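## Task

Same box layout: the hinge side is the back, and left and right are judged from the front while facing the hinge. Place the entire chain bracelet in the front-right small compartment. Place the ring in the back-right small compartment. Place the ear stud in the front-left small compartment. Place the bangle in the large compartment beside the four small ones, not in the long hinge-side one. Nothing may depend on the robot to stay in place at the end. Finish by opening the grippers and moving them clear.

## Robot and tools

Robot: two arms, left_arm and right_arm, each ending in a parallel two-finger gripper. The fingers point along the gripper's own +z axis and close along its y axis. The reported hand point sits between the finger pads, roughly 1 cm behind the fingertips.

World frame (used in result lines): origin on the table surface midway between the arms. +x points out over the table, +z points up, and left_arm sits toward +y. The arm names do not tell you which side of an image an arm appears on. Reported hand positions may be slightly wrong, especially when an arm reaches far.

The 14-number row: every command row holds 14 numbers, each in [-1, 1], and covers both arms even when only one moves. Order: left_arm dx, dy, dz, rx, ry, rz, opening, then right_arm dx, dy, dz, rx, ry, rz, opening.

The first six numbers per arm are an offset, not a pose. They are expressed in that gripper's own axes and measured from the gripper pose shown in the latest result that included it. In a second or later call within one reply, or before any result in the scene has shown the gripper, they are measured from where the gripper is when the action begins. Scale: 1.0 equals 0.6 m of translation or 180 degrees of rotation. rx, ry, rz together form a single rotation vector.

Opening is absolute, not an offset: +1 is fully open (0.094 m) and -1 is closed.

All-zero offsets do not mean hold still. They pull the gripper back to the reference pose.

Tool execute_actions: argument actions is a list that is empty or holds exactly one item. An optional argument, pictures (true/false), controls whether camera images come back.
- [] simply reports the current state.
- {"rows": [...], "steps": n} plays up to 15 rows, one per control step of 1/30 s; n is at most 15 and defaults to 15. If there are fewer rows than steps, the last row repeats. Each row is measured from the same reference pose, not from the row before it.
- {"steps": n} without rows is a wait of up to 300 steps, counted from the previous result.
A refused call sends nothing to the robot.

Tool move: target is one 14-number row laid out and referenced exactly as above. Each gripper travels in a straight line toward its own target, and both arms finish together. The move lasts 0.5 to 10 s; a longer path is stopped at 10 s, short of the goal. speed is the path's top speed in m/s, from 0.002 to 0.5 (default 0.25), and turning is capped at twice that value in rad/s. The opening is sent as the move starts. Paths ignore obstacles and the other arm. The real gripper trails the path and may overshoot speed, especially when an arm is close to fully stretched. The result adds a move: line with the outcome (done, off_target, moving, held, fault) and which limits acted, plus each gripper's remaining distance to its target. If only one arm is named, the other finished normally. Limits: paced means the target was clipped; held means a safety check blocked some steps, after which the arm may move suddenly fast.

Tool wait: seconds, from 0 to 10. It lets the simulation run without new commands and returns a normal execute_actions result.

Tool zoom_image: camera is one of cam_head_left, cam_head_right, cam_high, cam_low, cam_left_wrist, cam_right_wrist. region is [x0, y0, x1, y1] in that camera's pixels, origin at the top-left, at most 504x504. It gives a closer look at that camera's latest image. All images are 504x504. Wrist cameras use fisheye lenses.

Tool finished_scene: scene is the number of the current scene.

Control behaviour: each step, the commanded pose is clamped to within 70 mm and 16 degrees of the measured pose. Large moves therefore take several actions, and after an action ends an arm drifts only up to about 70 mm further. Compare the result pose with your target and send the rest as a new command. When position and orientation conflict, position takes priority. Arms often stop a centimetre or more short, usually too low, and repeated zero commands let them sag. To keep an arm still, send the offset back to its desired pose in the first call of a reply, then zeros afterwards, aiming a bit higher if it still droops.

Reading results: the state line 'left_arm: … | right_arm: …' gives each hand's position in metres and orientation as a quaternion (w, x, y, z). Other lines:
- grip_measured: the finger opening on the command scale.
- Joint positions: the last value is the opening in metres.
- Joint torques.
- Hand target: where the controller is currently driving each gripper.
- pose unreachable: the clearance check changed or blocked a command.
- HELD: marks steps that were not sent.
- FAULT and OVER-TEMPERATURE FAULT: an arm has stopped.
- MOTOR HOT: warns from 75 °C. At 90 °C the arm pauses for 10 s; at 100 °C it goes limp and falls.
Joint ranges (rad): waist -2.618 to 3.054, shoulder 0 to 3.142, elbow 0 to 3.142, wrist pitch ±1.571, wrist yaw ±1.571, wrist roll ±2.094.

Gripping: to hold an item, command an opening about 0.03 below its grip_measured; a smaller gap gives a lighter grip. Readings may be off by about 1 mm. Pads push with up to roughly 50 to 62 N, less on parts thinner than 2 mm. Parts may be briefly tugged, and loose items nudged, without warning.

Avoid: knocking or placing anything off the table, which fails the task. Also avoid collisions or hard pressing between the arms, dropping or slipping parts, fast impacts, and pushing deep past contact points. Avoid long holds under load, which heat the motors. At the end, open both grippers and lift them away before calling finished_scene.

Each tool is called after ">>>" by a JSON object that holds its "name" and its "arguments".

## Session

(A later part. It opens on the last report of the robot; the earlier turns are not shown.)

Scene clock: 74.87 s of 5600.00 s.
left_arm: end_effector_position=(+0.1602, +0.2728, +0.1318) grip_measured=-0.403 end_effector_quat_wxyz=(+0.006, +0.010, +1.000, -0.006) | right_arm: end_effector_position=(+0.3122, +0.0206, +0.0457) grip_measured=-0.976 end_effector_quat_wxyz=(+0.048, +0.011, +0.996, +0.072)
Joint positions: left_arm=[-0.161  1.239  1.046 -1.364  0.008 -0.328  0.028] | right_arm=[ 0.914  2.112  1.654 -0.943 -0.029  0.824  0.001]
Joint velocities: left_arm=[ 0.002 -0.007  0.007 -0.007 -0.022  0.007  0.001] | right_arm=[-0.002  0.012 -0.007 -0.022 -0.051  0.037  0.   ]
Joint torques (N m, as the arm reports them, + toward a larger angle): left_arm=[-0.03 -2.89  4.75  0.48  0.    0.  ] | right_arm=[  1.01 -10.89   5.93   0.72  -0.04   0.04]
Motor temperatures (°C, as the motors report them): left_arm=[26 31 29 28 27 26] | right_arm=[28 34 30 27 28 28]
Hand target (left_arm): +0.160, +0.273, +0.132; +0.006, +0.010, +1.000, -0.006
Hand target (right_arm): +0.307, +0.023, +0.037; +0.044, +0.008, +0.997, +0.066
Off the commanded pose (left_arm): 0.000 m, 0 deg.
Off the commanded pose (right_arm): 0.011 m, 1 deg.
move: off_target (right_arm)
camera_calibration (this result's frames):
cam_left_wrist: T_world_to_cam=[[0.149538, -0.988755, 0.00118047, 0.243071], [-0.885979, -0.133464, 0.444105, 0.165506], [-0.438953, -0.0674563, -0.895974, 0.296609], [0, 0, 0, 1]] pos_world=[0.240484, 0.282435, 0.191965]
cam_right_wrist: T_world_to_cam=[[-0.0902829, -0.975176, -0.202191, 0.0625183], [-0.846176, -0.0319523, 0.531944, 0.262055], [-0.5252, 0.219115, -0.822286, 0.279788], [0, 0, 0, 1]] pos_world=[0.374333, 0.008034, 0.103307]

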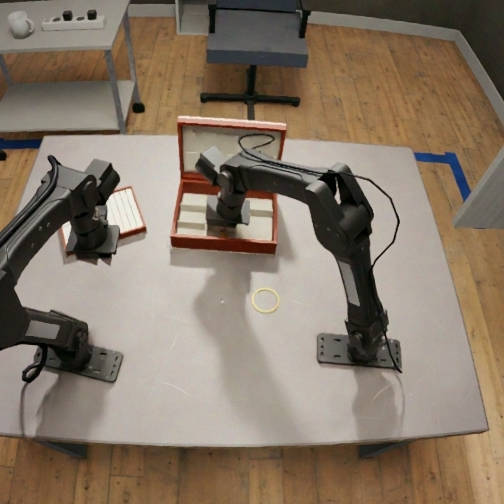

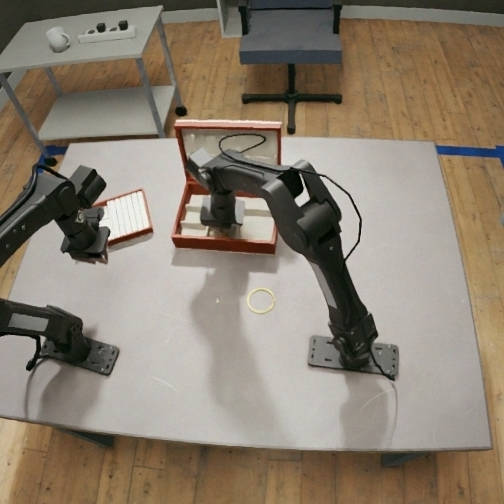

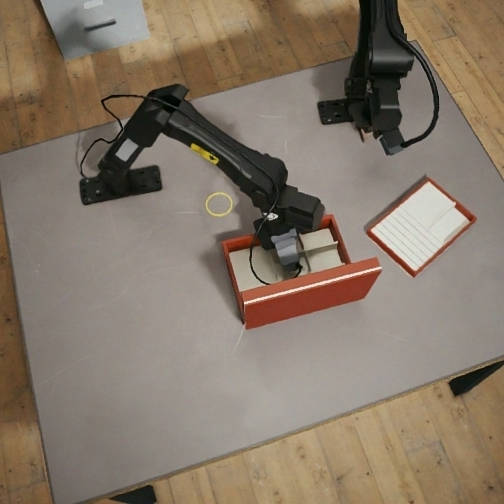

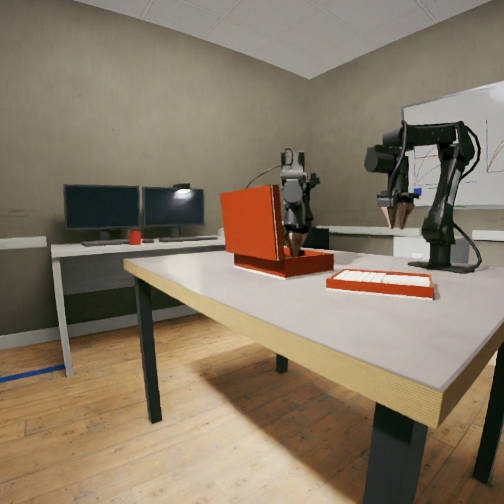

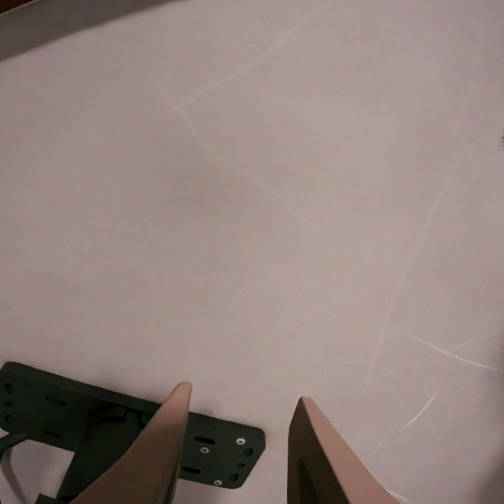

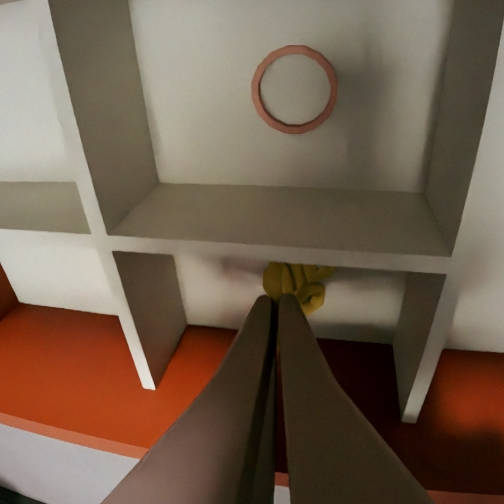

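>>> {"name": "execute_actions", "arguments": {"actions": [{"rows":[[0,0,0,0,0,0,-0.4,0.01,-0.01,0.028,0,0,0,-0.995]],"steps":12}], "pictures": false}}

>>> {"name": "execute_actions", "arguments": {"actions": [{"rows":[[0,0,0,0,0,0,-0.4,0,0,0,0,0,0,-0.7]],"steps":10}], "pictures": false}}

>>> {"name": "move", "arguments": {"target": [0,0,0,0,0,0,-0.4,0,0,-0.165,0,0,0,-0.7], "speed": 0.15}}

>>> {"name": "move", "arguments": {"target": [0,0,0,0,0,0,-0.4,0.225,-0.168,0.058,0.012,0.056,-0.506,-0.4], "speed": 0.35}}

Scene clock: 86.03 s of 5600.00 s.
left_arm: end_effector_position=(+0.1602, +0.2728, +0.1318) grip_measured=-0.403 end_effector_quat_wxyz=(+0.006, +0.010, +1.000, -0.006) | right_arm: end_effector_position=(+0.3071, +0.0154, +0.0294) grip_measured=-0.976 end_effector_quat_wxyz=(+0.045, +0.011, +0.997, +0.068)
Joint positions: left_arm=[-0.161  1.239  1.046 -1.364  0.008 -0.328  0.028] | right_arm=[ 0.914  2.108  1.583 -0.885 -0.029  0.824  0.001]
Joint velocities: left_arm=[-0.007 -0.007 -0.017 -0.051 -0.007 -0.007  0.   ] | right_arm=[-0.002  0.007 -0.012  0.007 -0.051  0.051 -0.   ]
Joint torques (N m, as the arm reports them, + toward a larger angle): left_arm=[-0.02 -2.89  4.74  0.48  0.    0.  ] | right_arm=[  0.23 -11.42   6.16   0.7   -0.03   0.02]
Motor temperatures (°C, as the motors report them): left_arm=[26 30 29 28 27 26] | right_arm=[28 35 30 27 28 28]
Hand target (left_arm): +0.160, +0.273, +0.132; +0.006, +0.010, +1.000, -0.006
Hand target (right_arm): +0.308, +0.017, +0.028; +0.048, +0.011, +0.996, +0.072
Off the commanded pose (left_arm): 0.000 m, 0 deg.
Off the commanded pose (right_arm): 0.003 m, 1 deg.
Steps of this call (steps 1 to 120: nothing new was sent; then 6.77 s passed at rest; steps 121 to 132: all 12 steps of this action). Readings (end_effector_position):
121: left_arm (+0.1602, +0.2728, +0.1318) | right_arm (+0.3125, +0.0210, +0.0441)
122: left_arm (+0.1602, +0.2728, +0.1318) | right_arm (+0.3122, +0.0206, +0.0415)
124: left_arm (+0.1602, +0.2728, +0.1318) | right_arm (+0.3087, +0.0170, +0.0342)
128: left_arm (+0.1602, +0.2728, +0.1318) | right_arm (+0.3051, +0.0133, +0.0289)
132: the state above

Scene clock: 86.37 s of 5600.00 s.
left_arm: end_effector_position=(+0.1602, +0.2728, +0.1318) grip_measured=-0.403 end_effector_quat_wxyz=(+0.006, +0.010, +1.000, -0.006) | right_arm: end_effector_position=(+0.3072, +0.0155, +0.0294) grip_measured=-0.702 end_effector_quat_wxyz=(+0.045, +0.011, +0.997, +0.068)
Joint positions: left_arm=[-0.161  1.239  1.046 -1.364  0.008 -0.328  0.028] | right_arm=[ 0.914  2.108  1.583 -0.884 -0.029  0.824  0.014]
Joint velocities: left_arm=[-0.017  0.002  0.012 -0.007 -0.022  0.007  0.   ] | right_arm=[-0.007  0.007 -0.002 -0.081 -0.066 -0.066  0.001]
Joint torques (N m, as the arm reports them, + toward a larger angle): left_arm=[-0.03 -2.89  4.76  0.48  0.   -0.01] | right_arm=[  0.2  -11.67   7.     0.66  -0.05   0.  ]
Motor temperatures (°C, as the motors report them): left_arm=[26 30 29 28 27 26] | right_arm=[28 35 30 27 28 28]
Hand target (left_arm): +0.160, +0.273, +0.132; +0.006, +0.010, +1.000, -0.006
Hand target (right_arm): +0.307, +0.015, +0.029; +0.045, +0.011, +0.997, +0.068
Off the commanded pose (left_arm): 0.000 m, 0 deg.
Off the commanded pose (right_arm): 0.000 m, 0 deg.
Steps of this call (steps 1 to 10: all 10 steps of this action). Readings (end_effector_position):
1: left_arm (+0.1602, +0.2728, +0.1318) | right_arm (+0.3072, +0.0155, +0.0294)
2: left_arm (+0.1602, +0.2728, +0.1318) | right_arm (+0.3072, +0.0155, +0.0294)
4: left_arm (+0.1602, +0.2728, +0.1318) | right_arm (+0.3072, +0.0155, +0.0294)
8: left_arm (+0.1602, +0.2728, +0.1318) | right_arm (+0.3072, +0.0155, +0.0294)
10: the state above

Scene clock: 87.90 s of 5600.00 s.
left_arm: end_effector_position=(+0.1602, +0.2728, +0.1318) grip_measured=-0.403 end_effector_quat_wxyz=(+0.006, +0.010, +1.000, -0.006) | right_arm: end_effector_position=(+0.2957, +0.0037, +0.1175) grip_measured=-0.702 end_effector_quat_wxyz=(+0.042, +0.011, +0.997, +0.065)
Joint positions: left_arm=[-0.161  1.239  1.046 -1.364  0.008 -0.328  0.028] | right_arm=[ 0.914  2.005  1.785 -1.199 -0.029  0.824  0.014]
Joint velocities: left_arm=[-0.017 -0.007 -0.007 -0.037  0.007 -0.037 -0.   ] | right_arm=[ 0.007 -0.012 -0.017 -0.007 -0.037 -0.022  0.   ]
Joint torques (N m, as the arm reports them, + toward a larger angle): left_arm=[-0.02 -2.91  4.76  0.48  0.    0.  ] | right_arm=[ -0.62 -11.75   8.51   0.47  -0.07  -0.08]
Motor temperatures (°C, as the motors report them): left_arm=[26 29 29 28 27 26] | right_arm=[28 35 30 27 28 28]
Hand target (left_arm): +0.160, +0.273, +0.132; +0.006, +0.010, +1.000, -0.006
Hand target (right_arm): +0.298, +0.001, +0.127; +0.045, +0.011, +0.997, +0.069
Off the commanded pose (left_arm): 0.000 m, 0 deg.
Off the commanded pose (right_arm): 0.010 m, 1 deg.
move: done
camera_calibration (this result's frames):
cam_left_wrist: T_world_to_cam=[[0.149538, -0.988755, 0.00118047, 0.243071], [-0.885979, -0.133464, 0.444105, 0.165506], [-0.438953, -0.0674563, -0.895974, 0.296609], [0, 0, 0, 1]] pos_world=[0.240484, 0.282435, 0.191965]
cam_right_wrist: T_world_to_cam=[[-0.093251, -0.977801, -0.18764, 0.0582357], [-0.839012, -0.0242963, 0.54357, 0.205892], [-0.536062, 0.208121, -0.818121, 0.336683], [0, 0, 0, 1]] pos_world=[0.358659, -0.00812548, 0.174458]

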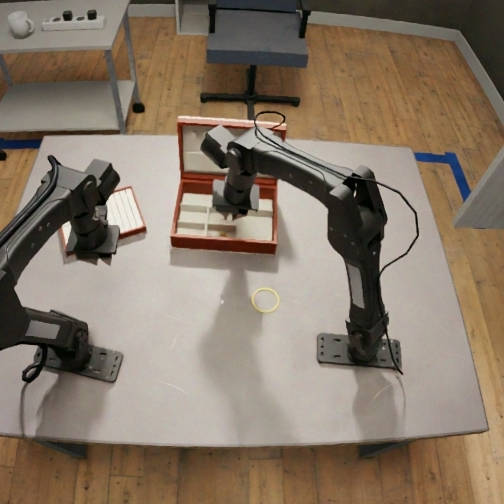

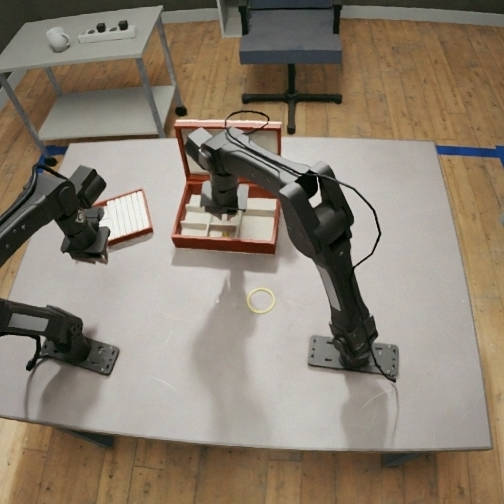

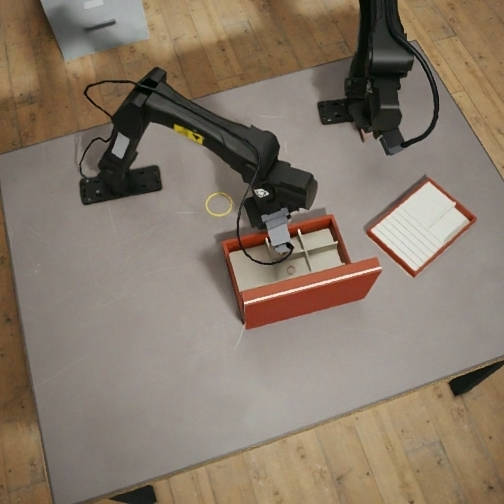

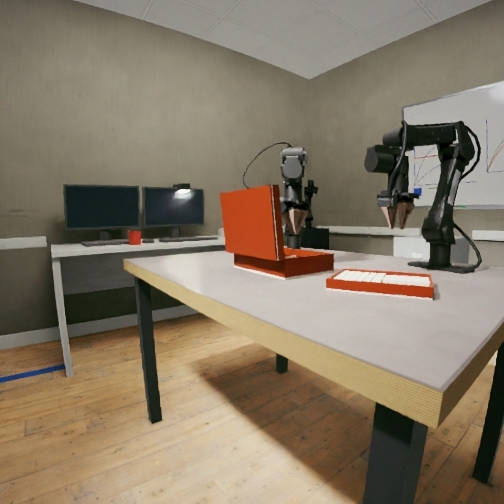

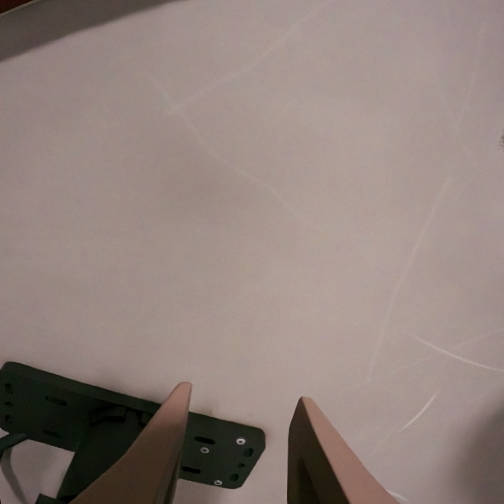

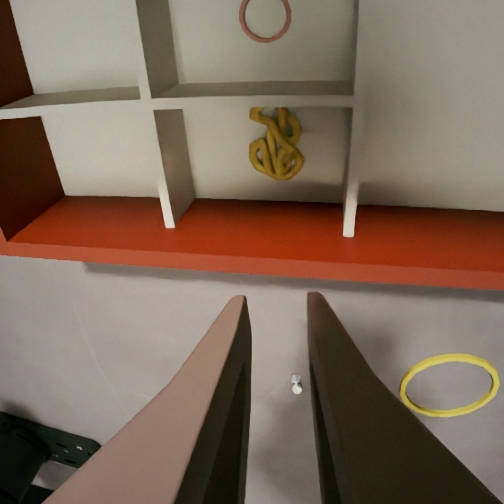

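Scene clock: 90.80 s of 5600.00 s.
left_arm: end_effector_position=(+0.1602, +0.2728, +0.1318) grip_measured=-0.403 end_effector_quat_wxyz=(+0.006, +0.010, +1.000, -0.006) | right_arm: end_effector_position=(+0.1651, -0.0903, +0.0551) grip_measured=-0.402 end_effector_quat_wxyz=(+0.016, +0.700, -0.714, -0.001)
Joint positions: left_arm=[-0.161  1.239  1.046 -1.364  0.008 -0.328  0.028] | right_arm=[ 1.036  1.619  1.061 -1.044 -0.006 -0.628  0.028]
Joint velocities: left_arm=[-0.002 -0.007  0.012 -0.037 -0.022 -0.022  0.001] | right_arm=[-0.002 -0.012 -0.002  0.037  0.022 -0.095  0.001]
Joint torques (N m, as the arm reports them, + toward a larger angle): left_arm=[-0.02 -2.89  4.75  0.48  0.   -0.01] | right_arm=[ 0.81 -8.33  5.37  0.44  0.03 -0.12]
Motor temperatures (°C, as the motors report them): left_arm=[26 29 29 28 27 26] | right_arm=[28 35 30 27 28 28]
Hand target (left_arm): +0.160, +0.273, +0.132; +0.006, +0.010, +1.000, -0.006
Hand target (right_arm): +0.164, -0.089, +0.058; +0.004, +0.707, -0.707, +0.002
Off the commanded pose (left_arm): 0.000 m, 0 deg.
Off the commanded pose (right_arm): 0.005 m, 2 deg.
move: done
camera_calibration (this result's frames):
cam_left_wrist: T_world_to_cam=[[0.149538, -0.988755, 0.00118047, 0.243071], [-0.885979, -0.133464, 0.444105, 0.165506], [-0.438953, -0.0674563, -0.895974, 0.296609], [0, 0, 0, 1]] pos_world=[0.240484, 0.282435, 0.191965]
cam_right_wrist: T_world_to_cam=[[0.991889, -0.103533, -0.0737336, -0.164022], [-0.0342947, -0.776578, 0.629087, -0.0776157], [-0.122391, -0.621456, -0.77383, 0.0895345], [0, 0, 0, 1]] pos_world=[0.170988, -0.0216146, 0.106018]

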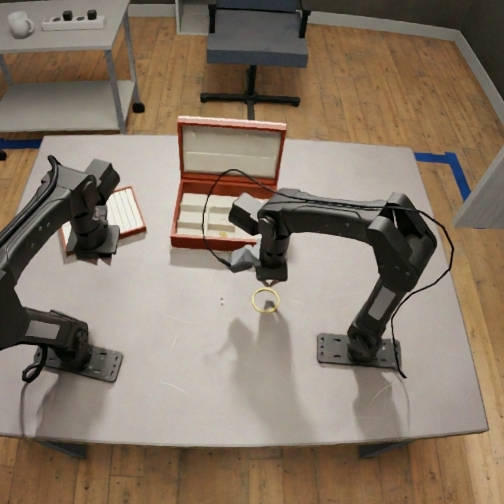

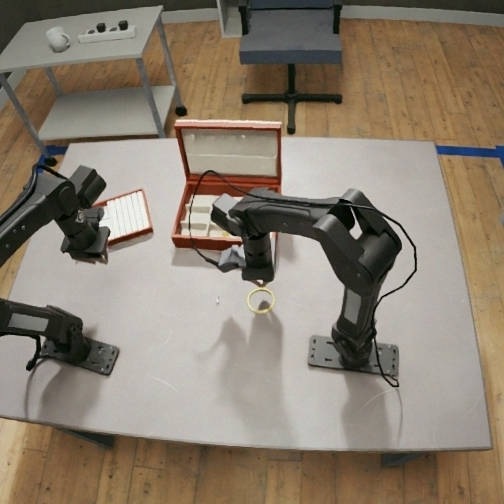

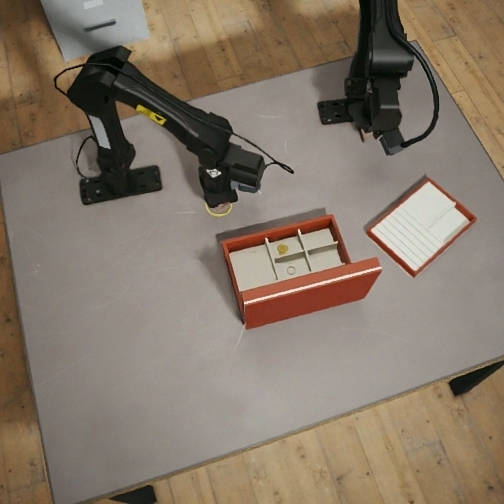

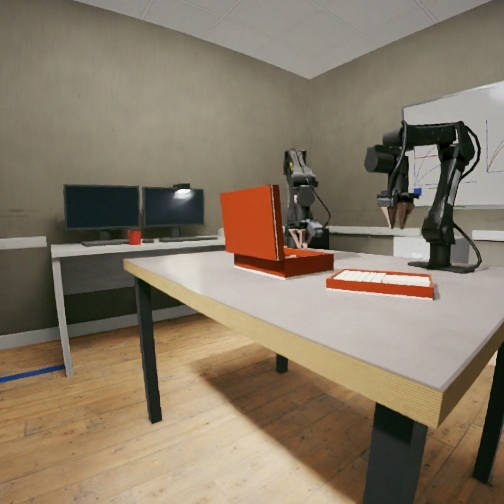

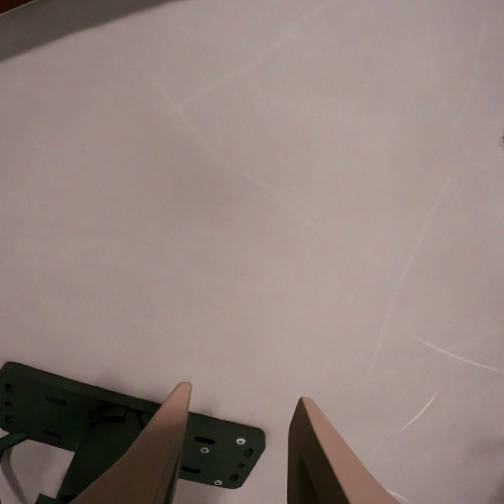

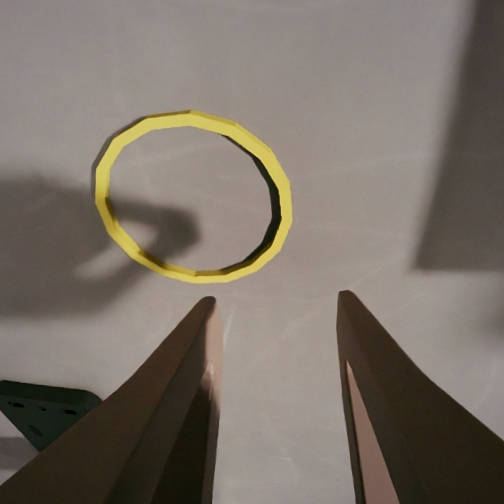

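>>> {"name": "execute_actions", "arguments": {"actions": []}}

>>> {"name": "move", "arguments": {"target": [0,0,0,0,0,0,-0.4,-0.004,0,0.08,0,0,0,-0.4], "speed": 0.06}}

Scene clock: 111.40 s of 5600.00 s.
left_arm: end_effector_position=(+0.1602, +0.2728, +0.1318) grip_measured=-0.403 end_effector_quat_wxyz=(+0.006, +0.010, +1.000, -0.006) | right_arm: end_effector_position=(+0.1652, -0.0902, +0.0551) grip_measured=-0.402 end_effector_quat_wxyz=(+0.016, +0.701, -0.713, -0.001)
Joint positions: left_arm=[-0.161  1.239  1.046 -1.364  0.008 -0.328  0.028] | right_arm=[ 1.036  1.619  1.061 -1.044 -0.006 -0.631  0.028]
Joint velocities: left_arm=[ 0.012  0.012  0.002 -0.022  0.081 -0.051 -0.001] | right_arm=[-0.017 -0.017  0.002  0.051 -0.125  0.066 -0.   ]
Joint torques (N m, as the arm reports them, + toward a larger angle): left_arm=[-0.02 -2.89  4.75  0.48  0.   -0.01] | right_arm=[ 0.81 -8.49  5.52  0.41  0.05 -0.09]
Motor temperatures (°C, as the motors report them): left_arm=[26 28 29 28 27 26] | right_arm=[28 34 30 27 28 28]
Hand target (left_arm): +0.160, +0.273, +0.132; +0.006, +0.010, +1.000, -0.006
Hand target (right_arm): +0.164, -0.089, +0.058; +0.004, +0.707, -0.707, +0.002
Off the commanded pose (left_arm): 0.000 m, 0 deg.
Off the commanded pose (right_arm): 0.005 m, 2 deg.
Steps of this call (steps 1 to 90: nothing new was sent; then 17.60 s passed at rest). Readings (end_effector_position):
1: left_arm (+0.1602, +0.2728, +0.1318) | right_arm (+0.1651, -0.0903, +0.0551)
2: left_arm (+0.1602, +0.2728, +0.1318) | right_arm (+0.1651, -0.0903, +0.0551)
4: left_arm (+0.1602, +0.2728, +0.1318) | right_arm (+0.1651, -0.0903, +0.0551)
8: left_arm (+0.1602, +0.2728, +0.1318) | right_arm (+0.1652, -0.0902, +0.0551)
90: the state above
camera_calibration (this result's frames):
cam_left_wrist: T_world_to_cam=[[0.149538, -0.988755, 0.00118047, 0.243071], [-0.885979, -0.133464, 0.444105, 0.165506], [-0.438953, -0.0674563, -0.895974, 0.296609], [0, 0, 0, 1]] pos_world=[0.240484, 0.282435, 0.191965]
cam_right_wrist: T_world_to_cam=[[0.992192, -0.100836, -0.0734019, -0.163945], [-0.0324751, -0.777089, 0.628552, -0.0778078], [-0.12042, -0.62126, -0.774296, 0.0893554], [0, 0, 0, 1]] pos_world=[0.170898, -0.0214822, 0.10606]

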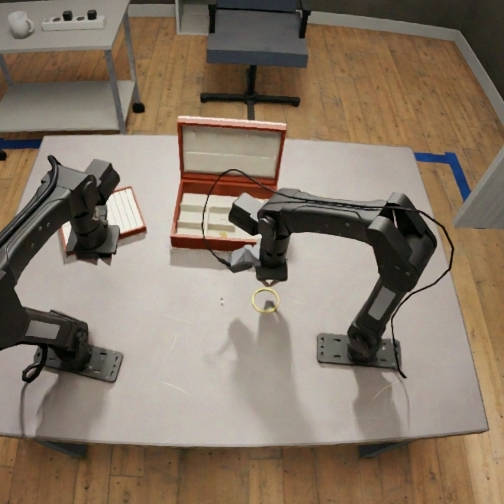

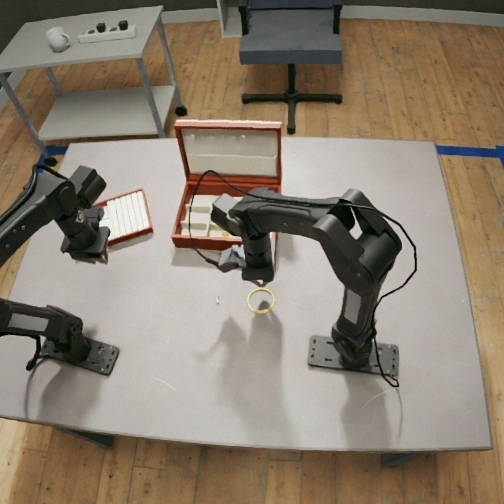

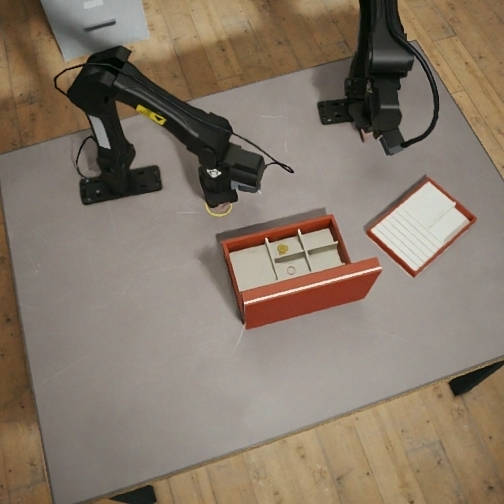

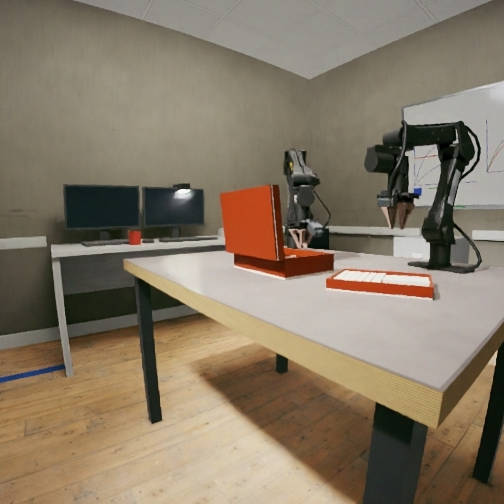

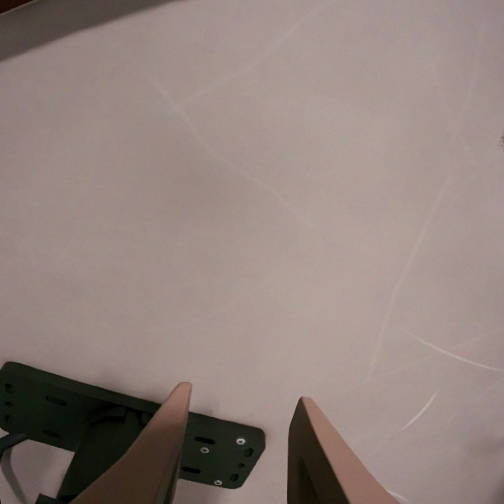

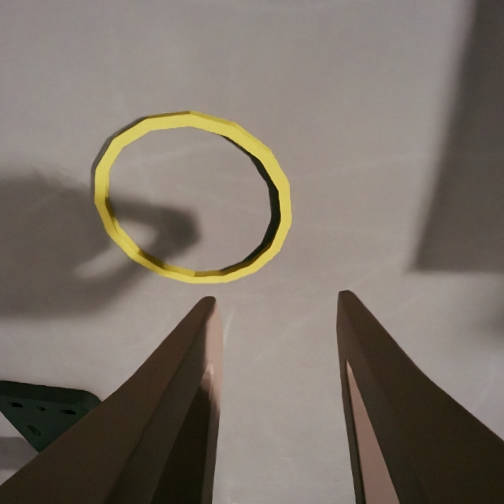

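Scene clock: 112.70 s of 5600.00 s.
left_arm: end_effector_position=(+0.1602, +0.2728, +0.1318) grip_measured=-0.403 end_effector_quat_wxyz=(+0.006, +0.010, +1.000, -0.006) | right_arm: end_effector_position=(+0.1672, -0.0875, +0.0130) grip_measured=-0.402 end_effector_quat_wxyz=(+0.010, +0.701, -0.713, -0.001)
Joint positions: left_arm=[-0.161  1.239  1.046 -1.364  0.008 -0.328  0.028] | right_arm=[ 1.036  1.687  0.954 -0.857 -0.006 -0.631  0.028]
Joint velocities: left_arm=[ 0.002  0.002  0.017 -0.066 -0.066 -0.037  0.   ] | right_arm=[-0.012 -0.007  0.007  0.022  0.007  0.051  0.   ]
Joint torques (N m, as the arm reports them, + toward a larger angle): left_arm=[-0.03 -2.9   4.75  0.48  0.    0.  ] | right_arm=[ 0.32 -5.65  5.08  0.48 -0.06  0.06]
Motor temperatures (°C, as the motors report them): left_arm=[26 28 29 28 27 26] | right_arm=[28 34 30 27 28 28]
Hand target (left_arm): +0.160, +0.273, +0.132; +0.006, +0.010, +1.000, -0.006
Hand target (right_arm): +0.164, -0.088, +0.007; +0.016, +0.701, -0.713, -0.001
Off the commanded pose (left_arm): 0.000 m, 0 deg.
Off the commanded pose (right_arm): 0.007 m, 1 deg.
move: done
camera_calibration (this result's frames):
cam_left_wrist: T_world_to_cam=[[0.149538, -0.988755, 0.00118047, 0.243071], [-0.885979, -0.133464, 0.444105, 0.165506], [-0.438953, -0.0674563, -0.895974, 0.296609], [0, 0, 0, 1]] pos_world=[0.240484, 0.282435, 0.191965]
cam_right_wrist: T_world_to_cam=[[0.992678, -0.100193, -0.0674593, -0.16885], [-0.0367941, -0.782789, 0.621198, -0.0489264], [-0.115046, -0.614168, -0.780744, 0.0584507], [0, 0, 0, 1]] pos_world=[0.172538, -0.0193181, 0.0646376]

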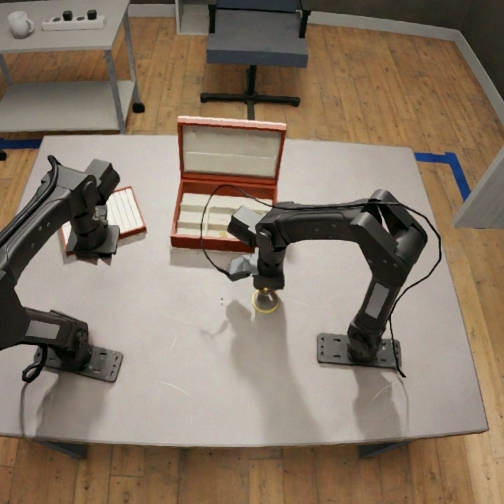

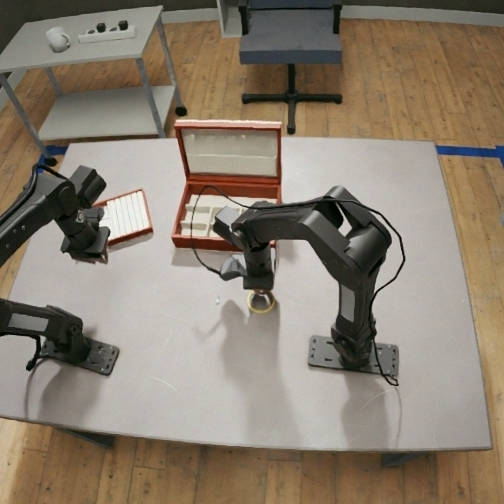

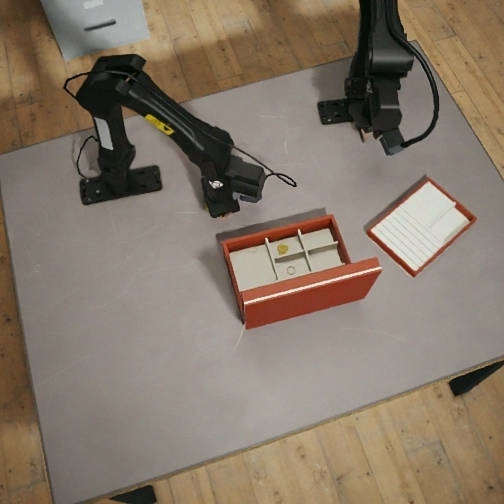

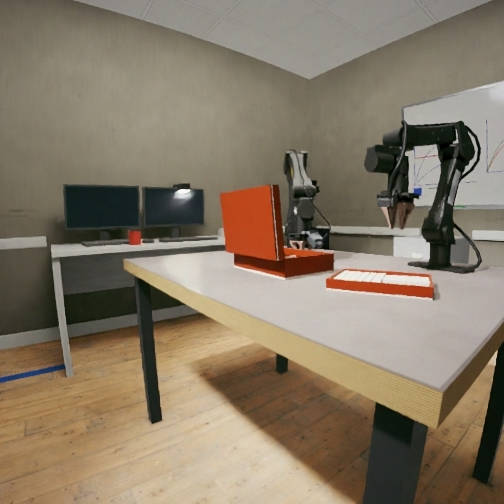

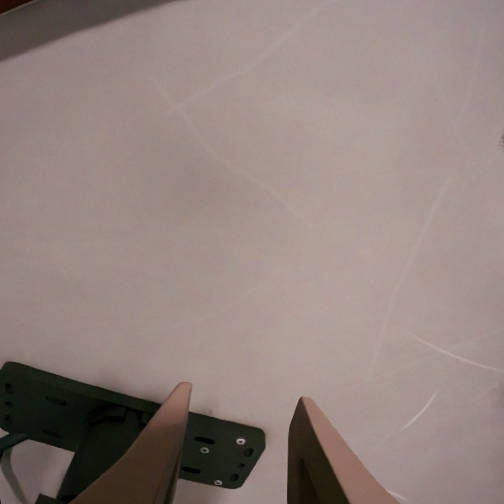

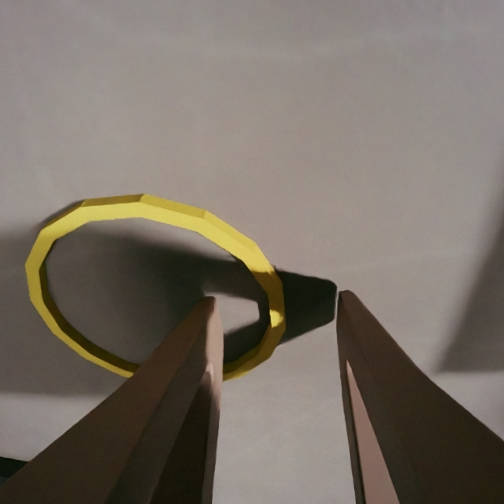

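>>> {"name": "execute_actions", "arguments": {"actions": [{"rows":[[0,0,0,0,0,0,-0.4,0.003,0.005,0.02,0,0,0,-0.6]],"steps":10}], "pictures": false}}

>>> {"name": "move", "arguments": {"target": [0,0,0,0,0,0,-0.4,0,0,0.002,0,0,0,-0.96]}}

Scene clock: 116.50 s of 5600.00 s.
left_arm: end_effector_position=(+0.1602, +0.2728, +0.1318) grip_measured=-0.403 end_effector_quat_wxyz=(+0.006, +0.010, +1.000, -0.006) | right_arm: end_effector_position=(+0.1679, -0.0867, +0.0098) grip_measured=-0.598 end_effector_quat_wxyz=(+0.004, +0.701, -0.713, -0.002)
Joint positions: left_arm=[-0.161  1.239  1.046 -1.364  0.008 -0.328  0.028] | right_arm=[ 1.036  1.687  0.94  -0.831 -0.005 -0.631  0.019]
Joint velocities: left_arm=[-0.002 -0.007  0.002 -0.037  0.007 -0.037  0.001] | right_arm=[ 0.007  0.007  0.007  0.022 -0.022 -0.007 -0.   ]
Joint torques (N m, as the arm reports them, + toward a larger angle): left_arm=[-0.02 -2.89  4.74  0.48  0.    0.  ] | right_arm=[ 0.33 -5.87  4.14  0.62 -0.04  0.06]
Motor temperatures (°C, as the motors report them): left_arm=[26 28 29 28 27 26] | right_arm=[28 34 29 27 28 28]
Hand target (left_arm): +0.160, +0.273, +0.132; +0.006, +0.010, +1.000, -0.006
Hand target (right_arm): +0.164, -0.090, +0.001; +0.010, +0.701, -0.713, -0.001
Off the commanded pose (left_arm): 0.000 m, 0 deg.
Off the commanded pose (right_arm): 0.010 m, 1 deg.
Steps of this call (steps 1 to 90: nothing new was sent; then 0.47 s passed at rest; steps 91 to 100: all 10 steps of this action). Readings (end_effector_position):
91: left_arm (+0.1602, +0.2728, +0.1318) | right_arm (+0.1674, -0.0872, +0.0122)
92: left_arm (+0.1602, +0.2728, +0.1318) | right_arm (+0.1675, -0.0872, +0.0109)
94: left_arm (+0.1602, +0.2728, +0.1318) | right_arm (+0.1677, -0.0869, +0.0098)
98: left_arm (+0.1602, +0.2728, +0.1318) | right_arm (+0.1679, -0.0867, +0.0098)
100: the state above

Scene clock: 117.43 s of 5600.00 s.
left_arm: end_effector_position=(+0.1602, +0.2728, +0.1318) grip_measured=-0.403 end_effector_quat_wxyz=(+0.006, +0.010, +1.000, -0.006) | right_arm: end_effector_position=(+0.1690, -0.0865, +0.0098) grip_measured=-0.952 end_effector_quat_wxyz=(+0.002, +0.701, -0.713, -0.000)
Joint positions: left_arm=[-0.161  1.239  1.046 -1.364  0.008 -0.328  0.028] | right_arm=[ 1.036  1.687  0.94  -0.828 -0.002 -0.631  0.002]
Joint velocities: left_arm=[-0.002 -0.002 -0.017 -0.051 -0.007  0.007 -0.001] | right_arm=[ 0.022  0.007 -0.007 -0.037 -0.022  0.051  0.   ]
Joint torques (N m, as the arm reports them, + toward a larger angle): left_arm=[-0.02 -2.89  4.75  0.48  0.    0.  ] | right_arm=[-0.05 -6.35  6.01  0.36 -0.07 -0.03]
Motor temperatures (°C, as the motors report them): left_arm=[26 28 29 28 27 26] | right_arm=[28 34 29 27 28 28]
Hand target (left_arm): +0.160, +0.273, +0.132; +0.006, +0.010, +1.000, -0.006
Hand target (right_arm): +0.168, -0.087, +0.009; +0.004, +0.701, -0.713, -0.002
Off the commanded pose (left_arm): 0.000 m, 0 deg.
Off the commanded pose (right_arm): 0.002 m, 0 deg.
move: done
camera_calibration (this result's frames):
cam_left_wrist: T_world_to_cam=[[0.149538, -0.988755, 0.00118047, 0.243071], [-0.885979, -0.133464, 0.444105, 0.165506], [-0.438953, -0.0674563, -0.895974, 0.296609], [0, 0, 0, 1]] pos_world=[0.240484, 0.282435, 0.191965]
cam_right_wrist: T_world_to_cam=[[0.993446, -0.0995666, -0.0561463, -0.170903], [-0.044365, -0.788547, 0.613373, -0.0451194], [-0.105345, -0.606861, -0.787795, 0.0558458], [0, 0, 0, 1]] pos_world=[0.173664, -0.0187043, 0.0620745]

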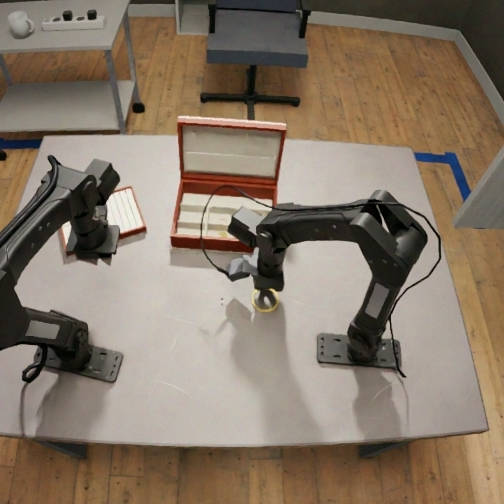

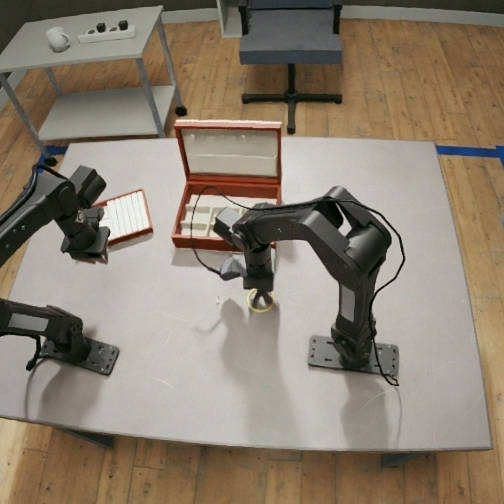

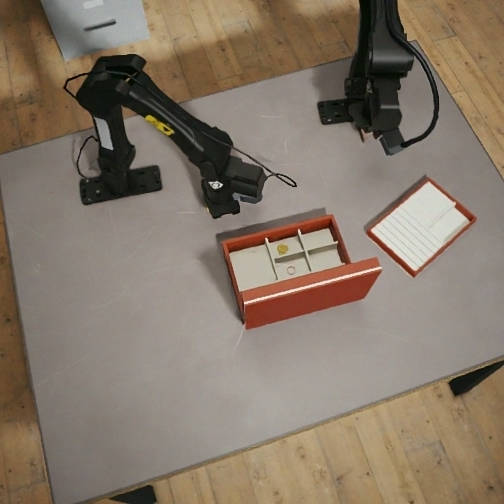

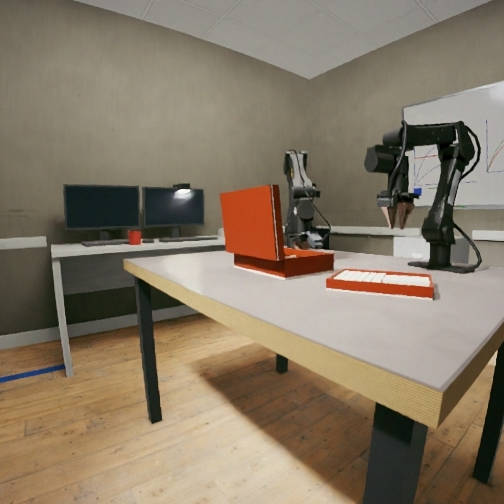

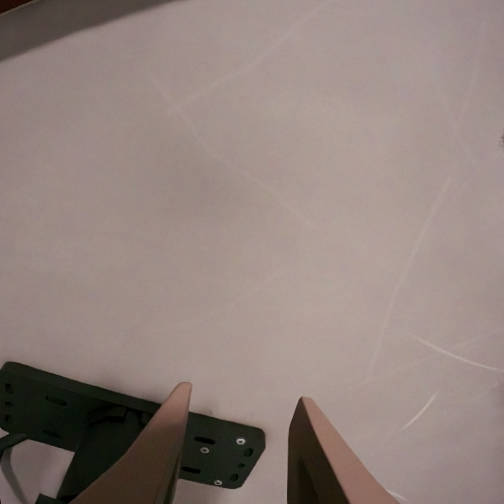

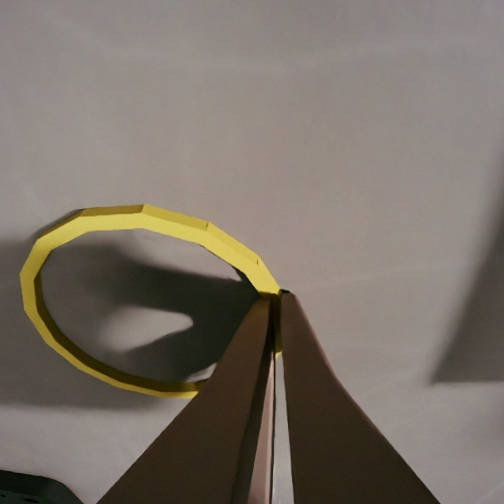

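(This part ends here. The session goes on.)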